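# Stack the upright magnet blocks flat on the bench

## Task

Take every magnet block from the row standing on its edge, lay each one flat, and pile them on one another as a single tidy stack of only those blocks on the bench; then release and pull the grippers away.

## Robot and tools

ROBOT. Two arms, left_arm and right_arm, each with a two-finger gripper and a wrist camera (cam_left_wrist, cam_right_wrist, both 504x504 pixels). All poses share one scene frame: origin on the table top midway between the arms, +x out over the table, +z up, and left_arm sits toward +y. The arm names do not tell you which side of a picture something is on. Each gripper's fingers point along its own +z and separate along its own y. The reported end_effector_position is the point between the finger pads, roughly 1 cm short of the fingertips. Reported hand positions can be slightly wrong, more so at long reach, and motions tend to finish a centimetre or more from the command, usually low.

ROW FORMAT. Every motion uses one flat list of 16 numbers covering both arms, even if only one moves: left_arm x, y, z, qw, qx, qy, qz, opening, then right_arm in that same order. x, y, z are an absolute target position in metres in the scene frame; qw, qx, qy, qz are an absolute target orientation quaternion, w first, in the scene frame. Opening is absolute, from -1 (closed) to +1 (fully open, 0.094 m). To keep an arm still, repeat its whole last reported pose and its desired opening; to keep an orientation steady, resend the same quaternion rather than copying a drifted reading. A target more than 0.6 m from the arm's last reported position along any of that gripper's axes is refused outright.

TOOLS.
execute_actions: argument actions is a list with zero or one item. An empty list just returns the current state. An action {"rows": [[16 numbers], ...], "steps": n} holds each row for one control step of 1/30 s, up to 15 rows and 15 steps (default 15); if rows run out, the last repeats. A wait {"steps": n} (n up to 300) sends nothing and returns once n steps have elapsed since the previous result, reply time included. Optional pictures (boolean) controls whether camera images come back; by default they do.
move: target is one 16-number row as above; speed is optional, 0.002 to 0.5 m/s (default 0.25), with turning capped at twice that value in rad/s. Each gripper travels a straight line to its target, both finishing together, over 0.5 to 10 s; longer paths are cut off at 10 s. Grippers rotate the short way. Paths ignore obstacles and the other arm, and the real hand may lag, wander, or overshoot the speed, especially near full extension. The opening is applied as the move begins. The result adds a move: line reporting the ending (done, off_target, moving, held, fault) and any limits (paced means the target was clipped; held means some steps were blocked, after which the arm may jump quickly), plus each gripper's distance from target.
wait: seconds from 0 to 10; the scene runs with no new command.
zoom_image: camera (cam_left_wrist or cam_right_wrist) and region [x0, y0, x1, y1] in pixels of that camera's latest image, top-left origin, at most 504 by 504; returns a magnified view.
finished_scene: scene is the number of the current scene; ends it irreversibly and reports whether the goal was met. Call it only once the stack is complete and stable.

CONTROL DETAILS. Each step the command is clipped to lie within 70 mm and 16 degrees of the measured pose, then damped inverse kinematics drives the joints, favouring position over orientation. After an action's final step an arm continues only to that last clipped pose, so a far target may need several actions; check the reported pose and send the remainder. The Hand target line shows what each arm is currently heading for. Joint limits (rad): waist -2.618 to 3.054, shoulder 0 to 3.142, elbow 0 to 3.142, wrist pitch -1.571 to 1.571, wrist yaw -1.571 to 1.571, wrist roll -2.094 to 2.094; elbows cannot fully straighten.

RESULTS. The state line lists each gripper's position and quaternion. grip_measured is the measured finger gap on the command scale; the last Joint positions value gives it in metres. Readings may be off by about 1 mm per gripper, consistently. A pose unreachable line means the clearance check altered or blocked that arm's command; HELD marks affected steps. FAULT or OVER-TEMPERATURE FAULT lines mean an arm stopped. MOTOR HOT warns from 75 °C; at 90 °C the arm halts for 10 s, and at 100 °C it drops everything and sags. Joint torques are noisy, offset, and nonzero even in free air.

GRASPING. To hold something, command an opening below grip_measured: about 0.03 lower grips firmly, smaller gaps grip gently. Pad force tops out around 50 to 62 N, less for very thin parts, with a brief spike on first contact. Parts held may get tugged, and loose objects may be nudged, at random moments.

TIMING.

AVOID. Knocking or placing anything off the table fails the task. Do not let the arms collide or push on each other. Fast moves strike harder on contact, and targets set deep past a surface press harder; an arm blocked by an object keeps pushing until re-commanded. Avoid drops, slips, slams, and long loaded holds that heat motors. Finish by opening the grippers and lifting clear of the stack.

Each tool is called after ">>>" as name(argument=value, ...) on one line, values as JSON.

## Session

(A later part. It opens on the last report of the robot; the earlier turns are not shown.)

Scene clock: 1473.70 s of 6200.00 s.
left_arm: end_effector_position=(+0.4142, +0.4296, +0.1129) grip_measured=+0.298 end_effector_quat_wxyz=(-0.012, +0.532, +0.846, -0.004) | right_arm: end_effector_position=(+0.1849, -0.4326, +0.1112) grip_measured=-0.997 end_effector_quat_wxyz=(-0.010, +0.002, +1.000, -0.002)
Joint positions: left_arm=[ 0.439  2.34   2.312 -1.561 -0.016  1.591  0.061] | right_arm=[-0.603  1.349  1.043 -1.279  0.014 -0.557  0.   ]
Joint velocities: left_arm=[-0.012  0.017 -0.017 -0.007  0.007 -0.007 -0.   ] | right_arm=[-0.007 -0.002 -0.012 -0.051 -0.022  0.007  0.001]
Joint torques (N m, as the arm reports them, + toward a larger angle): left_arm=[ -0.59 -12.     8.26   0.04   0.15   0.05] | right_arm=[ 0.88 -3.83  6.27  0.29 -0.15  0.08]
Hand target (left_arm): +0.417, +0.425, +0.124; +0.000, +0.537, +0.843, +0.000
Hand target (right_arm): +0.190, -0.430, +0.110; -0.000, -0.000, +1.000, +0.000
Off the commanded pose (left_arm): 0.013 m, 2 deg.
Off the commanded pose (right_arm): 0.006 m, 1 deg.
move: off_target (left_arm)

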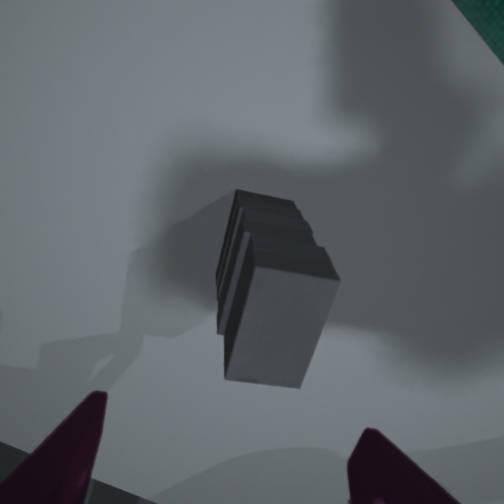

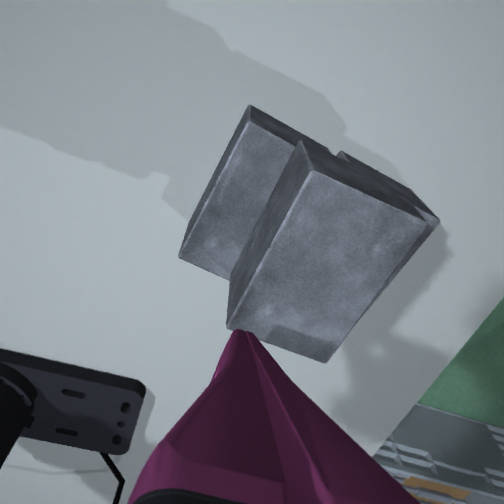

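>>> move(target=[0.401,0.4145,0.098,0,0.5373,0.8434,0,0.3,0.19,-0.43,0.11,0,0,1,0,-1], speed=0.1)

Scene clock: 1491.23 s of 6200.00 s.
left_arm: end_effector_position=(+0.3955, +0.4201, +0.0867) grip_measured=+0.298 end_effector_quat_wxyz=(-0.018, +0.532, +0.846, -0.013) | right_arm: end_effector_position=(+0.1849, -0.4326, +0.1112) grip_measured=-0.997 end_effector_quat_wxyz=(-0.010, +0.002, +1.000, -0.002)
Joint positions: left_arm=[ 0.439  2.235  2.029 -1.405 -0.016  1.591  0.061] | right_arm=[-0.603  1.349  1.043 -1.279  0.014 -0.557  0.   ]
Joint velocities: left_arm=[ 0.002  0.007 -0.027 -0.022 -0.037  0.037  0.   ] | right_arm=[-0.007 -0.007 -0.002 -0.022  0.051  0.007 -0.001]
Joint torques (N m, as the arm reports them, + toward a larger angle): left_arm=[ -1.11 -13.2    5.36   0.31   0.15   0.  ] | right_arm=[ 0.97 -3.93  6.24  0.29 -0.15  0.07]
Hand target (left_arm): +0.401, +0.415, +0.098; -0.000, +0.537, +0.843, -0.000
Hand target (right_arm): +0.190, -0.430, +0.110; -0.000, -0.000, +1.000, +0.000
Off the commanded pose (left_arm): 0.014 m, 3 deg.
Off the commanded pose (right_arm): 0.006 m, 1 deg.
After step 90, 13.50 s passed at rest.
move: off_target (left_arm)

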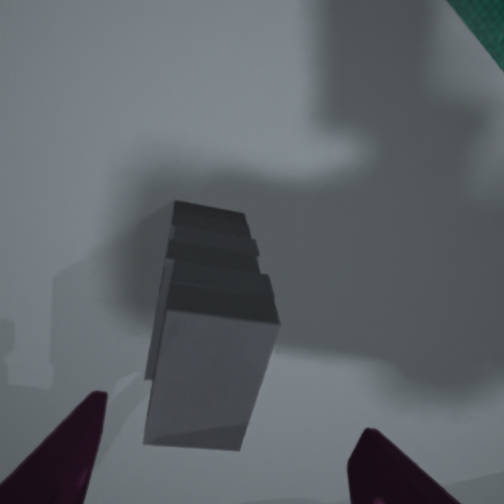

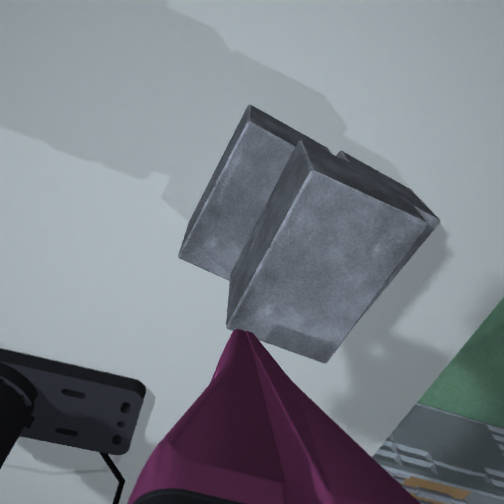

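>>> move(target=[0.412,0.4135,0.080,0,0.5373,0.8434,0,0.3,0.19,-0.43,0.11,0,0,1,0,-1], speed=0.08)

Scene clock: 1505.77 s of 6200.00 s.
left_arm: end_effector_position=(+0.4061, +0.4183, +0.0787) grip_measured=+0.298 end_effector_quat_wxyz=(-0.011, +0.536, +0.844, -0.003) | right_arm: end_effector_position=(+0.1849, -0.4326, +0.1112) grip_measured=-0.997 end_effector_quat_wxyz=(-0.010, +0.002, +1.000, -0.002)
Joint positions: left_arm=[ 0.424  2.248  2.019 -1.358 -0.016  1.584  0.061] | right_arm=[-0.603  1.349  1.043 -1.279  0.014 -0.557  0.   ]
Joint velocities: left_arm=[ 0.002  0.017 -0.012 -0.022  0.066 -0.007  0.001] | right_arm=[ 0.002  0.002 -0.002  0.037 -0.022 -0.007 -0.   ]
Joint torques (N m, as the arm reports them, + toward a larger angle): left_arm=[ -0.91 -11.12   5.76   0.3    0.16  -0.07] | right_arm=[ 0.87 -3.83  6.2   0.29 -0.16  0.06]
Hand target (left_arm): +0.412, +0.413, +0.080; +0.000, +0.537, +0.843, -0.000
Hand target (right_arm): +0.190, -0.430, +0.110; -0.000, -0.000, +1.000, +0.000
Off the commanded pose (left_arm): 0.008 m, 1 deg.
Off the commanded pose (right_arm): 0.006 m, 1 deg.
After step 90, 10.67 s passed at rest.
move: done

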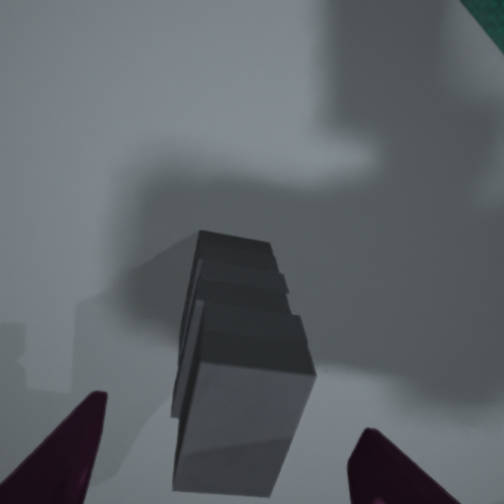

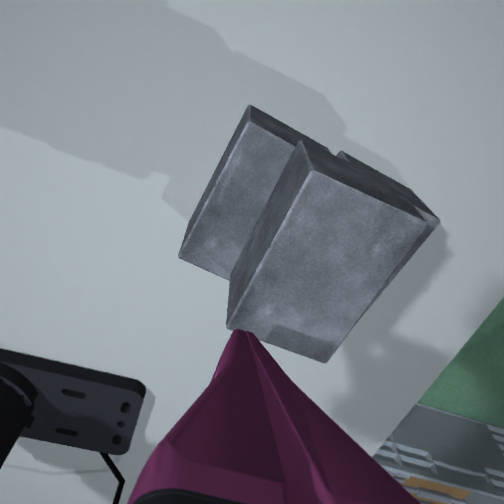

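>>> move(target=[0.412,0.4135,0.050,0,0.5373,0.8434,0,0.1,0.19,-0.43,0.11,0,0,1,0,-1], speed=0.06)

Scene clock: 1511.23 s of 6200.00 s.
left_arm: end_effector_position=(+0.4061, +0.4183, +0.0489) grip_measured=+0.102 end_effector_quat_wxyz=(-0.012, +0.536, +0.844, -0.003) | right_arm: end_effector_position=(+0.1849, -0.4326, +0.1112) grip_measured=-0.997 end_effector_quat_wxyz=(-0.010, +0.002, +1.000, -0.002)
Joint positions: left_arm=[ 0.424  2.255  1.911 -1.245 -0.016  1.584  0.052] | right_arm=[-0.603  1.349  1.043 -1.279  0.014 -0.557  0.   ]
Joint velocities: left_arm=[-0.007  0.022 -0.002 -0.066  0.022 -0.037 -0.   ] | right_arm=[-0.007  0.002 -0.007 -0.022 -0.007 -0.022  0.   ]
Joint torques (N m, as the arm reports them, + toward a larger angle): left_arm=[ -0.82 -11.08   5.69   0.33   0.14  -0.09] | right_arm=[ 0.88 -3.88  6.21  0.28 -0.14  0.07]
Hand target (left_arm): +0.412, +0.414, +0.050; -0.000, +0.537, +0.843, -0.000
Hand target (right_arm): +0.190, -0.430, +0.110; -0.000, -0.000, +1.000, +0.000
Off the commanded pose (left_arm): 0.008 m, 1 deg.
Off the commanded pose (right_arm): 0.006 m, 1 deg.
After step 90, 1.50 s passed at rest.
move: done

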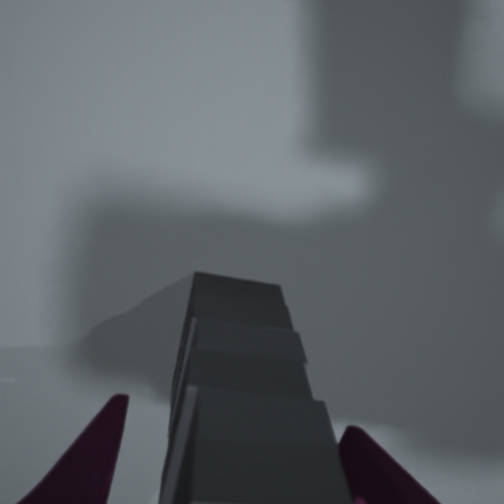

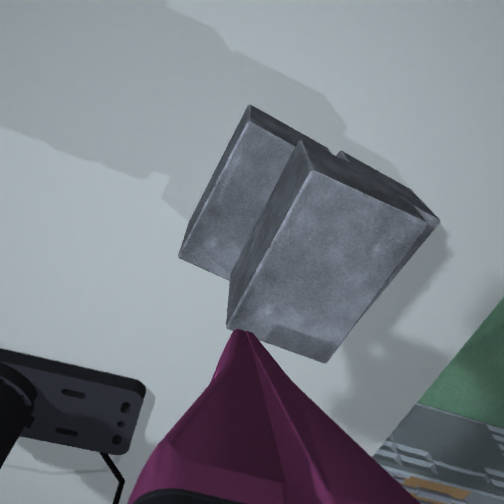

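>>> execute_actions(actions=[{"rows": [[0.412,0.4135,0.050,0,0.5373,0.8434,0,-0.1,0.19,-0.43,0.11,0,0,1,0,-1],[0.412,0.4135,0.050,0,0.5373,0.8434,0,-0.2,0.19,-0.43,0.11,0,0,1,0,-1],[0.412,0.4135,0.050,0,0.5373,0.8434,0,-0.26,0.19,-0.43,0.11,0,0,1,0,-1],[0.412,0.4135,0.050,0,0.5373,0.8434,0,-0.30,0.19,-0.43,0.11,0,0,1,0,-1],[0.412,0.4135,0.050,0,0.5373,0.8434,0,-0.33,0.19,-0.43,0.11,0,0,1,0,-1],[0.412,0.4135,0.050,0,0.5373,0.8434,0,-0.35,0.19,-0.43,0.11,0,0,1,0,-1],[0.412,0.4135,0.050,0,0.5373,0.8434,0,-0.37,0.19,-0.43,0.11,0,0,1,0,-1],[0.412,0.4135,0.050,0,0.5373,0.8434,0,-0.39,0.19,-0.43,0.11,0,0,1,0,-1],[0.412,0.4135,0.050,0,0.5373,0.8434,0,-0.41,0.19,-0.43,0.11,0,0,1,0,-1],[0.412,0.4135,0.050,0,0.5373,0.8434,0,-0.43,0.19,-0.43,0.11,0,0,1,0,-1],[0.412,0.4135,0.050,0,0.5373,0.8434,0,-0.45,0.19,-0.43,0.11,0,0,1,0,-1],[0.412,0.4135,0.050,0,0.5373,0.8434,0,-0.47,0.19,-0.43,0.11,0,0,1,0,-1],[0.412,0.4135,0.050,0,0.5373,0.8434,0,-0.49,0.19,-0.43,0.11,0,0,1,0,-1],[0.412,0.4135,0.050,0,0.5373,0.8434,0,-0.51,0.19,-0.43,0.11,0,0,1,0,-1],[0.412,0.4135,0.050,0,0.5373,0.8434,0,-0.53,0.19,-0.43,0.11,0,0,1,0,-1]], "steps": 15}], pictures=false)

>>> execute_actions(actions=[{"rows": [[0.412,0.4135,0.050,0,0.5373,0.8434,0,-0.53,0.19,-0.43,0.11,0,0,1,0,-1]], "steps": 10}])

Scene clock: 1525.07 s of 6200.00 s.
left_arm: end_effector_position=(+0.4073, +0.4189, +0.0488) grip_measured=-0.468 end_effector_quat_wxyz=(-0.010, +0.536, +0.844, -0.001) | right_arm: end_effector_position=(+0.1849, -0.4326, +0.1112) grip_measured=-0.997 end_effector_quat_wxyz=(-0.010, +0.002, +1.000, -0.002)
Joint positions: left_arm=[ 0.424  2.255  1.911 -1.239 -0.016  1.584  0.025] | right_arm=[-0.603  1.349  1.043 -1.279  0.014 -0.557  0.   ]
Joint velocities: left_arm=[ 0.007 -0.002 -0.017  0.022 -0.051 -0.095  0.001] | right_arm=[-0.007 -0.007 -0.017  0.007 -0.022  0.007 -0.001]
Joint torques (N m, as the arm reports them, + toward a larger angle): left_arm=[ -0.82 -11.22   5.62   0.31   0.15  -0.07] | right_arm=[ 0.88 -3.77  6.26  0.29 -0.16  0.07]
Hand target (left_arm): +0.412, +0.414, +0.050; -0.000, +0.537, +0.843, -0.000
Hand target (right_arm): +0.190, -0.430, +0.110; -0.000, -0.000, +1.000, +0.000
Off the commanded pose (left_arm): 0.007 m, 1 deg.
Off the commanded pose (right_arm): 0.006 m, 1 deg.
Steps of this call (steps 1 to 90: nothing new was sent; then 10.33 s passed at rest; steps 91 to 105: all 15 steps of this action). Readings (end_effector_position):
91: left_arm (+0.4064, +0.4184, +0.0489) | right_arm (+0.1849, -0.4326, +0.1112)
92: left_arm (+0.4064, +0.4184, +0.0489) | right_arm (+0.1849, -0.4326, +0.1112)
94: left_arm (+0.4064, +0.4184, +0.0489) | right_arm (+0.1849, -0.4326, +0.1112)
98: left_arm (+0.4064, +0.4184, +0.0489) | right_arm (+0.1849, -0.4326, +0.1112)
105: the state above

Scene clock: 1525.40 s of 6200.00 s.
left_arm: end_effector_position=(+0.4073, +0.4189, +0.0488) grip_measured=-0.468 end_effector_quat_wxyz=(-0.010, +0.536, +0.844, -0.001) | right_arm: end_effector_position=(+0.1849, -0.4326, +0.1112) grip_measured=-0.997 end_effector_quat_wxyz=(-0.010, +0.002, +1.000, -0.002)
Joint positions: left_arm=[ 0.424  2.255  1.911 -1.239 -0.016  1.584  0.025] | right_arm=[-0.603  1.349  1.043 -1.279  0.014 -0.557  0.   ]
Joint velocities: left_arm=[ 0.002 -0.007 -0.012  0.081  0.037 -0.037 -0.001] | right_arm=[-0.002 -0.032 -0.012 -0.007 -0.022  0.007 -0.001]
Joint torques (N m, as the arm reports them, + toward a larger angle): left_arm=[ -0.89 -11.19   5.69   0.29   0.16  -0.06] | right_arm=[ 0.85 -3.86  6.25  0.3  -0.15  0.06]
Hand target (left_arm): +0.412, +0.414, +0.050; -0.000, +0.537, +0.843, -0.000
Hand target (right_arm): +0.190, -0.430, +0.110; -0.000, -0.000, +1.000, +0.000
Off the commanded pose (left_arm): 0.007 m, 1 deg.
Off the commanded pose (right_arm): 0.006 m, 1 deg.
Steps of this call (steps 1 to 10: all 10 steps of this action). Readings (end_effector_position):
1: left_arm (+0.4073, +0.4189, +0.0488) | right_arm (+0.1849, -0.4326, +0.1112)
2: left_arm (+0.4073, +0.4189, +0.0488) | right_arm (+0.1849, -0.4326, +0.1112)
4: left_arm (+0.4073, +0.4189, +0.0488) | right_arm (+0.1849, -0.4326, +0.1112)
8: left_arm (+0.4073, +0.4189, +0.0488) | right_arm (+0.1849, -0.4326, +0.1112)
10: the state above

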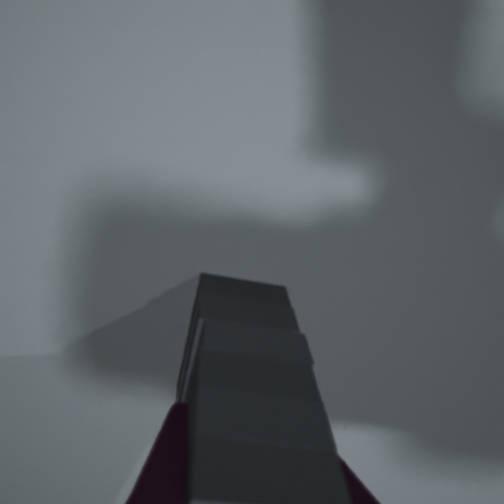

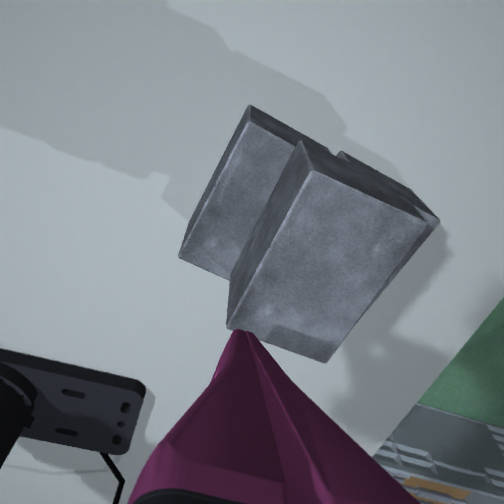

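>>> execute_actions(actions=[{"rows": [[0.412,0.4135,0.050,0,0.5373,0.8434,0,-0.25,0.19,-0.43,0.11,0,0,1,0,-1],[0.412,0.4135,0.050,0,0.5373,0.8434,0,-0.25,0.19,-0.43,0.11,0,0,1,0,-1],[0.412,0.4135,0.050,0,0.5373,0.8434,0,-0.25,0.19,-0.43,0.11,0,0,1,0,-1],[0.412,0.4135,0.050,0,0.5373,0.8434,0,-0.25,0.19,-0.43,0.11,0,0,1,0,-1],[0.412,0.4135,0.048,0,0.5373,0.8434,0,-0.25,0.19,-0.43,0.11,0,0,1,0,-1],[0.412,0.4135,0.046,0,0.5373,0.8434,0,-0.25,0.19,-0.43,0.11,0,0,1,0,-1],[0.412,0.4135,0.044,0,0.5373,0.8434,0,-0.25,0.19,-0.43,0.11,0,0,1,0,-1],[0.412,0.4135,0.042,0,0.5373,0.8434,0,-0.25,0.19,-0.43,0.11,0,0,1,0,-1],[0.412,0.4135,0.040,0,0.5373,0.8434,0,-0.25,0.19,-0.43,0.11,0,0,1,0,-1],[0.412,0.4135,0.038,0,0.5373,0.8434,0,-0.25,0.19,-0.43,0.11,0,0,1,0,-1],[0.412,0.4135,0.036,0,0.5373,0.8434,0,-0.25,0.19,-0.43,0.11,0,0,1,0,-1],[0.412,0.4135,0.034,0,0.5373,0.8434,0,-0.25,0.19,-0.43,0.11,0,0,1,0,-1],[0.412,0.4135,0.032,0,0.5373,0.8434,0,-0.25,0.19,-0.43,0.11,0,0,1,0,-1],[0.412,0.4135,0.030,0,0.5373,0.8434,0,-0.25,0.19,-0.43,0.11,0,0,1,0,-1],[0.412,0.4135,0.028,0,0.5373,0.8434,0,-0.25,0.19,-0.43,0.11,0,0,1,0,-1]], "steps": 15}], pictures=false)

Scene clock: 1537.17 s of 6200.00 s.
left_arm: end_effector_position=(+0.4037, +0.4171, +0.0337) grip_measured=-0.252 end_effector_quat_wxyz=(-0.013, +0.536, +0.844, -0.005) | right_arm: end_effector_position=(+0.1849, -0.4326, +0.1112) grip_measured=-0.997 end_effector_quat_wxyz=(-0.010, +0.002, +1.000, -0.002)
Joint positions: left_arm=[ 0.424  2.259  1.857 -1.192 -0.016  1.584  0.035] | right_arm=[-0.603  1.349  1.043 -1.279  0.014 -0.557  0.   ]
Joint velocities: left_arm=[ 0.007  0.032 -0.139  0.198  0.022 -0.051 -0.   ] | right_arm=[-0.027  0.007 -0.012 -0.037 -0.066 -0.007 -0.   ]
Joint torques (N m, as the arm reports them, + toward a larger angle): left_arm=[ -0.93 -10.63   5.5    0.22   0.13  -0.08] | right_arm=[ 0.84 -3.82  6.26  0.29 -0.15  0.08]
Hand target (left_arm): +0.412, +0.413, +0.028; -0.000, +0.537, +0.843, -0.001
Hand target (right_arm): +0.190, -0.430, +0.110; -0.000, -0.000, +1.000, +0.000
Off the commanded pose (left_arm): 0.011 m, 2 deg.
Off the commanded pose (right_arm): 0.006 m, 1 deg.
Steps of this call (steps 1 to 90: nothing new was sent; then 8.27 s passed at rest; steps 91 to 105: all 15 steps of this action). Readings (end_effector_position):
91: left_arm (+0.4073, +0.4189, +0.0488) | right_arm (+0.1849, -0.4326, +0.1112)
92: left_arm (+0.4073, +0.4189, +0.0488) | right_arm (+0.1849, -0.4326, +0.1112)
94: left_arm (+0.4073, +0.4189, +0.0488) | right_arm (+0.1849, -0.4326, +0.1112)
98: left_arm (+0.4073, +0.4189, +0.0463) | right_arm (+0.1849, -0.4326, +0.1112)
105: the state above

>>> execute_actions(actions=[{"rows": [[0.416,0.4154,0.030,0,0.5373,0.8434,0,-0.15,0.19,-0.43,0.11,0,0,1,0,-1],[0.418,0.4163,0.030,0,0.5373,0.8434,0,-0.15,0.19,-0.43,0.11,0,0,1,0,-1]], "steps": 12}])

Scene clock: 1541.30 s of 6200.00 s.
left_arm: end_effector_position=(+0.4086, +0.4195, +0.0211) grip_measured=-0.152 end_effector_quat_wxyz=(-0.013, +0.536, +0.844, -0.006) | right_arm: end_effector_position=(+0.1849, -0.4326, +0.1112) grip_measured=-0.997 end_effector_quat_wxyz=(-0.010, +0.002, +1.000, -0.002)
Joint positions: left_arm=[ 0.424  2.293  1.865 -1.167 -0.016  1.584  0.04 ] | right_arm=[-0.603  1.349  1.043 -1.279  0.014 -0.557  0.   ]
Joint velocities: left_arm=[-0.007  0.002 -0.002  0.007  0.095 -0.095 -0.001] | right_arm=[-0.012  0.002 -0.012  0.051  0.066 -0.051  0.   ]
Joint torques (N m, as the arm reports them, + toward a larger angle): left_arm=[ -0.87 -11.34   8.35   0.12   0.14  -0.06] | right_arm=[ 0.87 -3.84  6.25  0.28 -0.15  0.07]
Hand target (left_arm): +0.418, +0.416, +0.030; +0.000, +0.537, +0.843, +0.000
Hand target (right_arm): +0.190, -0.430, +0.110; -0.000, -0.000, +1.000, +0.000
Off the commanded pose (left_arm): 0.013 m, 2 deg.
Off the commanded pose (right_arm): 0.006 m, 1 deg.
Steps of this call (steps 1 to 90: nothing new was sent; then 0.73 s passed at rest; steps 91 to 102: all 12 steps of this action). Readings (end_effector_position):
91: left_arm (+0.4058, +0.4182, +0.0258) | right_arm (+0.1849, -0.4326, +0.1112)
92: left_arm (+0.4065, +0.4185, +0.0256) | right_arm (+0.1849, -0.4326, +0.1112)
94: left_arm (+0.4086, +0.4195, +0.0243) | right_arm (+0.1849, -0.4326, +0.1112)
98: left_arm (+0.4087, +0.4196, +0.0214) | right_arm (+0.1849, -0.4326, +0.1112)
102: the state above

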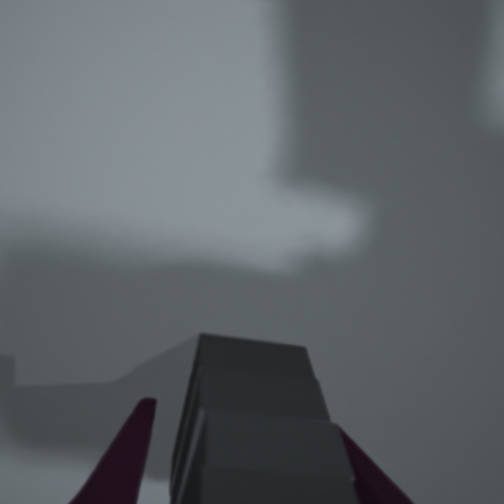

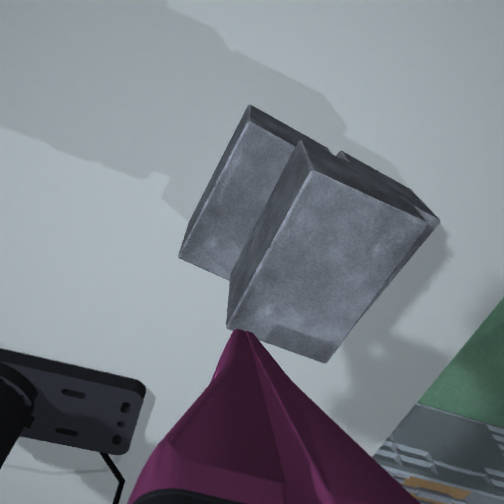

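>>> execute_actions(actions=[{"rows": [[0.416,0.4154,0.030,0,0.5373,0.8434,0,-0.22,0.19,-0.43,0.11,0,0,1,0,-1],[0.416,0.4154,0.030,0,0.5373,0.8434,0,-0.27,0.19,-0.43,0.11,0,0,1,0,-1],[0.416,0.4154,0.030,0,0.5373,0.8434,0,-0.31,0.19,-0.43,0.11,0,0,1,0,-1],[0.416,0.4154,0.030,0,0.5373,0.8434,0,-0.34,0.19,-0.43,0.11,0,0,1,0,-1],[0.416,0.4154,0.030,0,0.5373,0.8434,0,-0.37,0.19,-0.43,0.11,0,0,1,0,-1],[0.416,0.4154,0.030,0,0.5373,0.8434,0,-0.39,0.19,-0.43,0.11,0,0,1,0,-1],[0.416,0.4154,0.030,0,0.5373,0.8434,0,-0.41,0.19,-0.43,0.11,0,0,1,0,-1],[0.416,0.4154,0.030,0,0.5373,0.8434,0,-0.43,0.19,-0.43,0.11,0,0,1,0,-1],[0.416,0.4154,0.030,0,0.5373,0.8434,0,-0.45,0.19,-0.43,0.11,0,0,1,0,-1],[0.416,0.4154,0.030,0,0.5373,0.8434,0,-0.47,0.19,-0.43,0.11,0,0,1,0,-1],[0.416,0.4154,0.030,0,0.5373,0.8434,0,-0.49,0.19,-0.43,0.11,0,0,1,0,-1],[0.416,0.4154,0.030,0,0.5373,0.8434,0,-0.51,0.19,-0.43,0.11,0,0,1,0,-1],[0.416,0.4154,0.030,0,0.5373,0.8434,0,-0.53,0.19,-0.43,0.11,0,0,1,0,-1]], "steps": 15}], pictures=false)

>>> execute_actions(actions=[{"rows": [[0.416,0.4154,0.030,0,0.5373,0.8434,0,-0.53,0.19,-0.43,0.11,0,0,1,0,-1]], "steps": 8}])

Scene clock: 1553.57 s of 6200.00 s.
left_arm: end_effector_position=(+0.4082, +0.4193, +0.0211) grip_measured=-0.467 end_effector_quat_wxyz=(-0.014, +0.535, +0.845, -0.007) | right_arm: end_effector_position=(+0.1849, -0.4326, +0.1112) grip_measured=-0.997 end_effector_quat_wxyz=(-0.010, +0.002, +1.000, -0.002)
Joint positions: left_arm=[ 0.424  2.293  1.865 -1.169 -0.016  1.583  0.025] | right_arm=[-0.603  1.349  1.043 -1.279  0.014 -0.557  0.   ]
Joint velocities: left_arm=[ 0.007  0.002  0.007 -0.037 -0.037  0.022  0.   ] | right_arm=[-0.012 -0.012  0.017 -0.007 -0.037  0.037  0.   ]
Joint torques (N m, as the arm reports them, + toward a larger angle): left_arm=[ -0.9  -12.05   7.12   0.17   0.17  -0.06] | right_arm=[ 0.86 -3.94  6.3   0.3  -0.14  0.08]
Hand target (left_arm): +0.416, +0.415, +0.030; +0.000, +0.537, +0.843, -0.000
Hand target (right_arm): +0.190, -0.430, +0.110; -0.000, -0.000, +1.000, +0.000
Off the commanded pose (left_arm): 0.012 m, 2 deg.
Off the commanded pose (right_arm): 0.006 m, 1 deg.
Steps of this call (steps 1 to 90: nothing new was sent; then 8.77 s passed at rest; steps 91 to 105: all 15 steps of this action). Readings (end_effector_position):
91: left_arm (+0.4086, +0.4195, +0.0211) | right_arm (+0.1849, -0.4326, +0.1112)
92: left_arm (+0.4086, +0.4195, +0.0211) | right_arm (+0.1849, -0.4326, +0.1112)
94: left_arm (+0.4086, +0.4195, +0.0211) | right_arm (+0.1849, -0.4326, +0.1112)
98: left_arm (+0.4079, +0.4192, +0.0211) | right_arm (+0.1849, -0.4326, +0.1112)
105: the state above

Scene clock: 1553.83 s of 6200.00 s.
left_arm: end_effector_position=(+0.4082, +0.4193, +0.0211) grip_measured=-0.467 end_effector_quat_wxyz=(-0.014, +0.535, +0.845, -0.007) | right_arm: end_effector_position=(+0.1849, -0.4326, +0.1112) grip_measured=-0.997 end_effector_quat_wxyz=(-0.010, +0.002, +1.000, -0.002)
Joint positions: left_arm=[ 0.424  2.293  1.865 -1.169 -0.016  1.583  0.025] | right_arm=[-0.603  1.349  1.043 -1.279  0.014 -0.557  0.   ]
Joint velocities: left_arm=[ 0.002 -0.007 -0.012 -0.007 -0.037 -0.007  0.   ] | right_arm=[ 0.002 -0.002  0.007 -0.007  0.066  0.022  0.   ]
Joint torques (N m, as the arm reports them, + toward a larger angle): left_arm=[ -0.84 -11.89   7.13   0.2    0.15  -0.04] | right_arm=[ 0.83 -3.88  6.24  0.29 -0.15  0.05]
Hand target (left_arm): +0.416, +0.415, +0.030; +0.000, +0.537, +0.843, -0.000
Hand target (right_arm): +0.190, -0.430, +0.110; -0.000, -0.000, +1.000, +0.000
Off the commanded pose (left_arm): 0.012 m, 2 deg.
Off the commanded pose (right_arm): 0.006 m, 1 deg.
Steps of this call (steps 1 to 8: all 8 steps of this action). Readings (end_effector_position):
1: left_arm (+0.4082, +0.4193, +0.0211) | right_arm (+0.1849, -0.4326, +0.1112)
2: left_arm (+0.4082, +0.4193, +0.0211) | right_arm (+0.1849, -0.4326, +0.1112)
4: left_arm (+0.4082, +0.4193, +0.0211) | right_arm (+0.1849, -0.4326, +0.1112)
8: the state above

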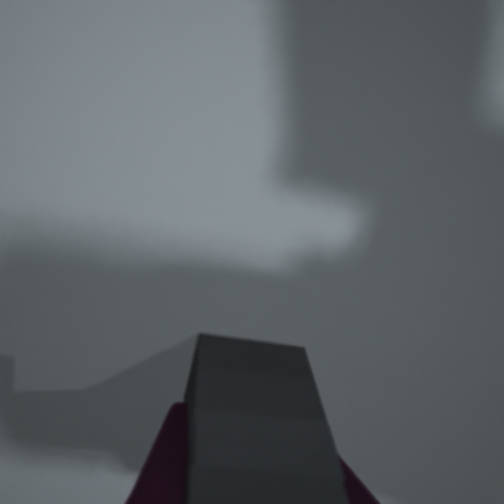

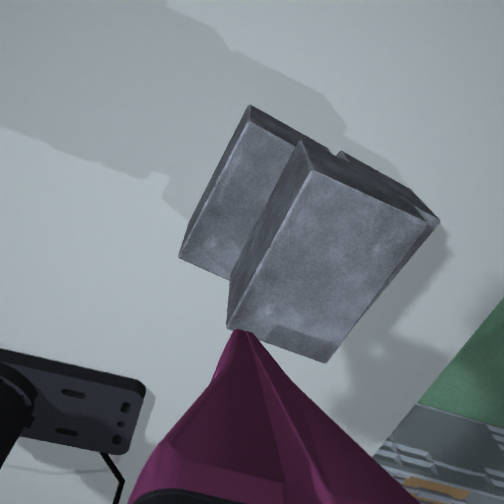

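>>> execute_actions(actions=[{"rows": [[0.416,0.4154,0.030,0,0.5373,0.8434,0,0.3,0.19,-0.43,0.11,0,0,1,0,-1]], "steps": 12}], pictures=false)

>>> move(target=[0.414,0.4145,0.135,0,0.5373,0.8434,0,0.3,0.19,-0.43,0.11,0,0,1,0,-1], speed=0.15)

>>> zoom_image(camera="cam_left_wrist", region=[150, 150, 390, 420])

Scene clock: 1558.47 s of 6200.00 s.
left_arm: end_effector_position=(+0.4082, +0.4193, +0.0211) grip_measured=+0.297 end_effector_quat_wxyz=(-0.014, +0.535, +0.845, -0.007) | right_arm: end_effector_position=(+0.1849, -0.4326, +0.1112) grip_measured=-0.997 end_effector_quat_wxyz=(-0.010, +0.002, +1.000, -0.002)
Joint positions: left_arm=[ 0.424  2.293  1.865 -1.169 -0.016  1.583  0.061] | right_arm=[-0.603  1.349  1.043 -1.279  0.014 -0.557  0.   ]
Joint velocities: left_arm=[-0.017  0.002  0.017  0.022 -0.022 -0.095 -0.001] | right_arm=[-0.002 -0.007 -0.002  0.007  0.022 -0.007 -0.   ]
Joint torques (N m, as the arm reports them, + toward a larger angle): left_arm=[ -0.89 -12.03   6.99   0.2    0.15  -0.06] | right_arm=[ 0.84 -3.81  6.19  0.28 -0.14  0.07]
Hand target (left_arm): +0.416, +0.415, +0.030; +0.000, +0.537, +0.843, -0.000
Hand target (right_arm): +0.190, -0.430, +0.110; -0.000, -0.000, +1.000, +0.000
Off the commanded pose (left_arm): 0.012 m, 2 deg.
Off the commanded pose (right_arm): 0.006 m, 1 deg.
Steps of this call (steps 1 to 90: nothing new was sent; then 1.23 s passed at rest; steps 91 to 102: all 12 steps of this action). Readings (end_effector_position):
91: left_arm (+0.4082, +0.4193, +0.0211) | right_arm (+0.1849, -0.4326, +0.1112)
92: left_arm (+0.4082, +0.4193, +0.0211) | right_arm (+0.1849, -0.4326, +0.1112)
94: left_arm (+0.4082, +0.4193, +0.0211) | right_arm (+0.1849, -0.4326, +0.1112)
98: left_arm (+0.4082, +0.4193, +0.0211) | right_arm (+0.1849, -0.4326, +0.1112)
102: the state above

Scene clock: 1560.10 s of 6200.00 s.
left_arm: end_effector_position=(+0.4114, +0.4209, +0.1268) grip_measured=+0.298 end_effector_quat_wxyz=(-0.008, +0.535, +0.845, +0.003) | right_arm: end_effector_position=(+0.1849, -0.4326, +0.1112) grip_measured=-0.997 end_effector_quat_wxyz=(-0.010, +0.002, +1.000, -0.002)
Joint positions: left_arm=[ 0.424  2.293  2.288 -1.567 -0.016  1.583  0.061] | right_arm=[-0.603  1.349  1.043 -1.279  0.014 -0.557  0.   ]
Joint velocities: left_arm=[ 0.007 -0.002 -0.022 -0.022 -0.066 -0.007 -0.001] | right_arm=[ 0.002 -0.007 -0.007  0.007 -0.037 -0.022  0.   ]
Joint torques (N m, as the arm reports them, + toward a larger angle): left_arm=[ -0.85 -11.49   7.64   0.07   0.14  -0.08] | right_arm=[ 0.82 -3.86  6.28  0.3  -0.13  0.09]
Hand target (left_arm): +0.413, +0.414, +0.135; +0.002, +0.537, +0.843, +0.002
Hand target (right_arm): +0.190, -0.430, +0.110; -0.000, -0.000, +1.000, +0.000
Off the commanded pose (left_arm): 0.011 m, 1 deg.
Off the commanded pose (right_arm): 0.006 m, 1 deg.
joint sent to its limit (left arm) — the command would take joint 4 (wrist pitch) past its lower limit, so that joint was sent only as far as its limit.
move: off_target (left_arm)

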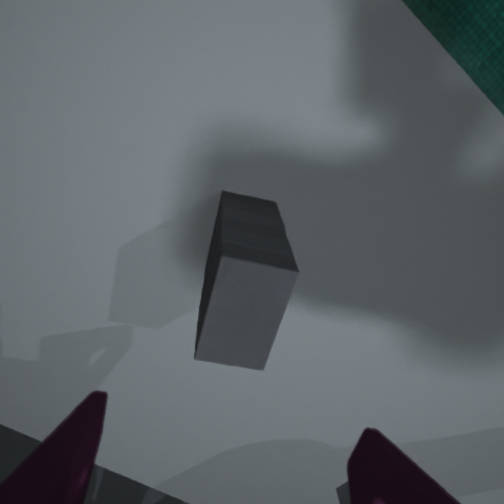

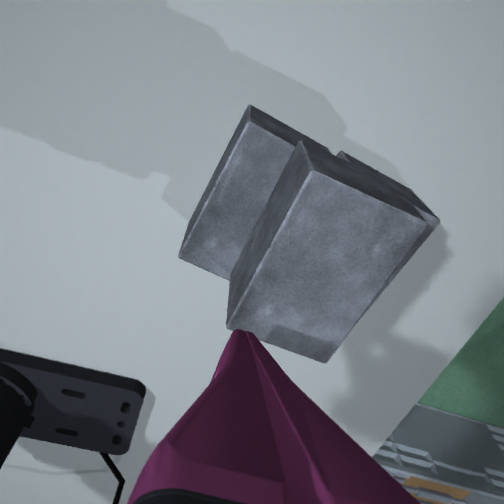

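Region (150, 150, 390, 420) of cam_left_wrist's 504x504 image, scaled by 1.867, with more detail than that image has.

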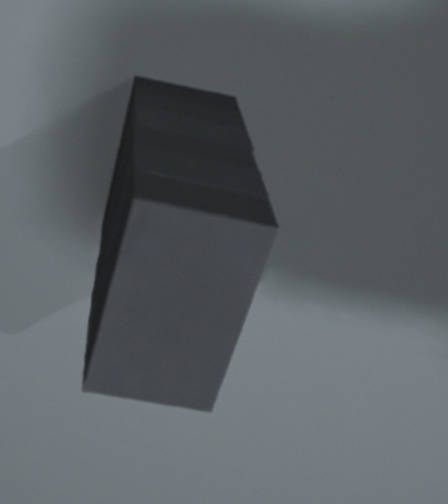

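>>> move(target=[0.28,0.34,0.14,0,-0.2164,0.9763,0,0.3,0.19,-0.43,0.11,0,0,1,0,-1], speed=0.3)

Scene clock: 1565.83 s of 6200.00 s.
left_arm: end_effector_position=(+0.2758, +0.3425, +0.1348) grip_measured=+0.298 end_effector_quat_wxyz=(-0.024, -0.218, +0.976, -0.003) | right_arm: end_effector_position=(+0.1849, -0.4326, +0.1112) grip_measured=-0.997 end_effector_quat_wxyz=(-0.010, +0.002, +1.000, -0.002)
Joint positions: left_arm=[ 0.393  1.658  1.423 -1.384 -0.004 -0.017  0.061] | right_arm=[-0.603  1.349  1.043 -1.279  0.014 -0.557  0.   ]
Joint velocities: left_arm=[-0.007 -0.002  0.002 -0.007 -0.037 -0.066  0.   ] | right_arm=[ 0.012 -0.012 -0.012 -0.007  0.022 -0.007 -0.   ]
Joint torques (N m, as the arm reports them, + toward a larger angle): left_arm=[-1.1  -8.3   5.56  0.34  0.04 -0.1 ] | right_arm=[ 0.95 -3.86  6.2   0.3  -0.14  0.07]
Hand target (left_arm): +0.281, +0.340, +0.142; +0.000, -0.216, +0.976, +0.000
Hand target (right_arm): +0.190, -0.430, +0.110; -0.000, -0.000, +1.000, +0.000
Off the commanded pose (left_arm): 0.007 m, 3 deg.
Off the commanded pose (right_arm): 0.006 m, 1 deg.
move: off_target (left_arm)

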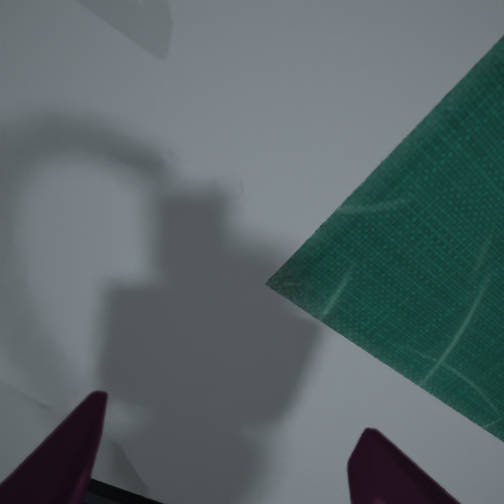

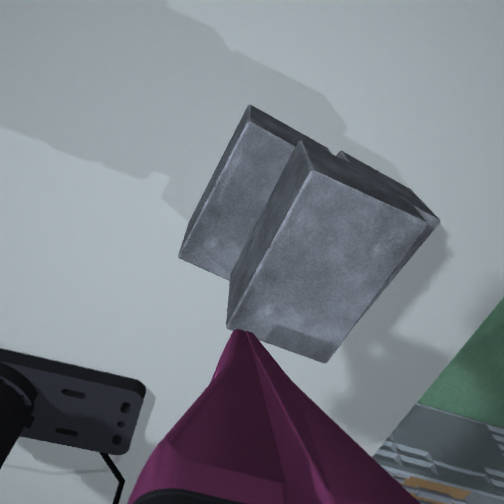

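>>> finished_scene(scene=1)

The scene is finished: the task was done.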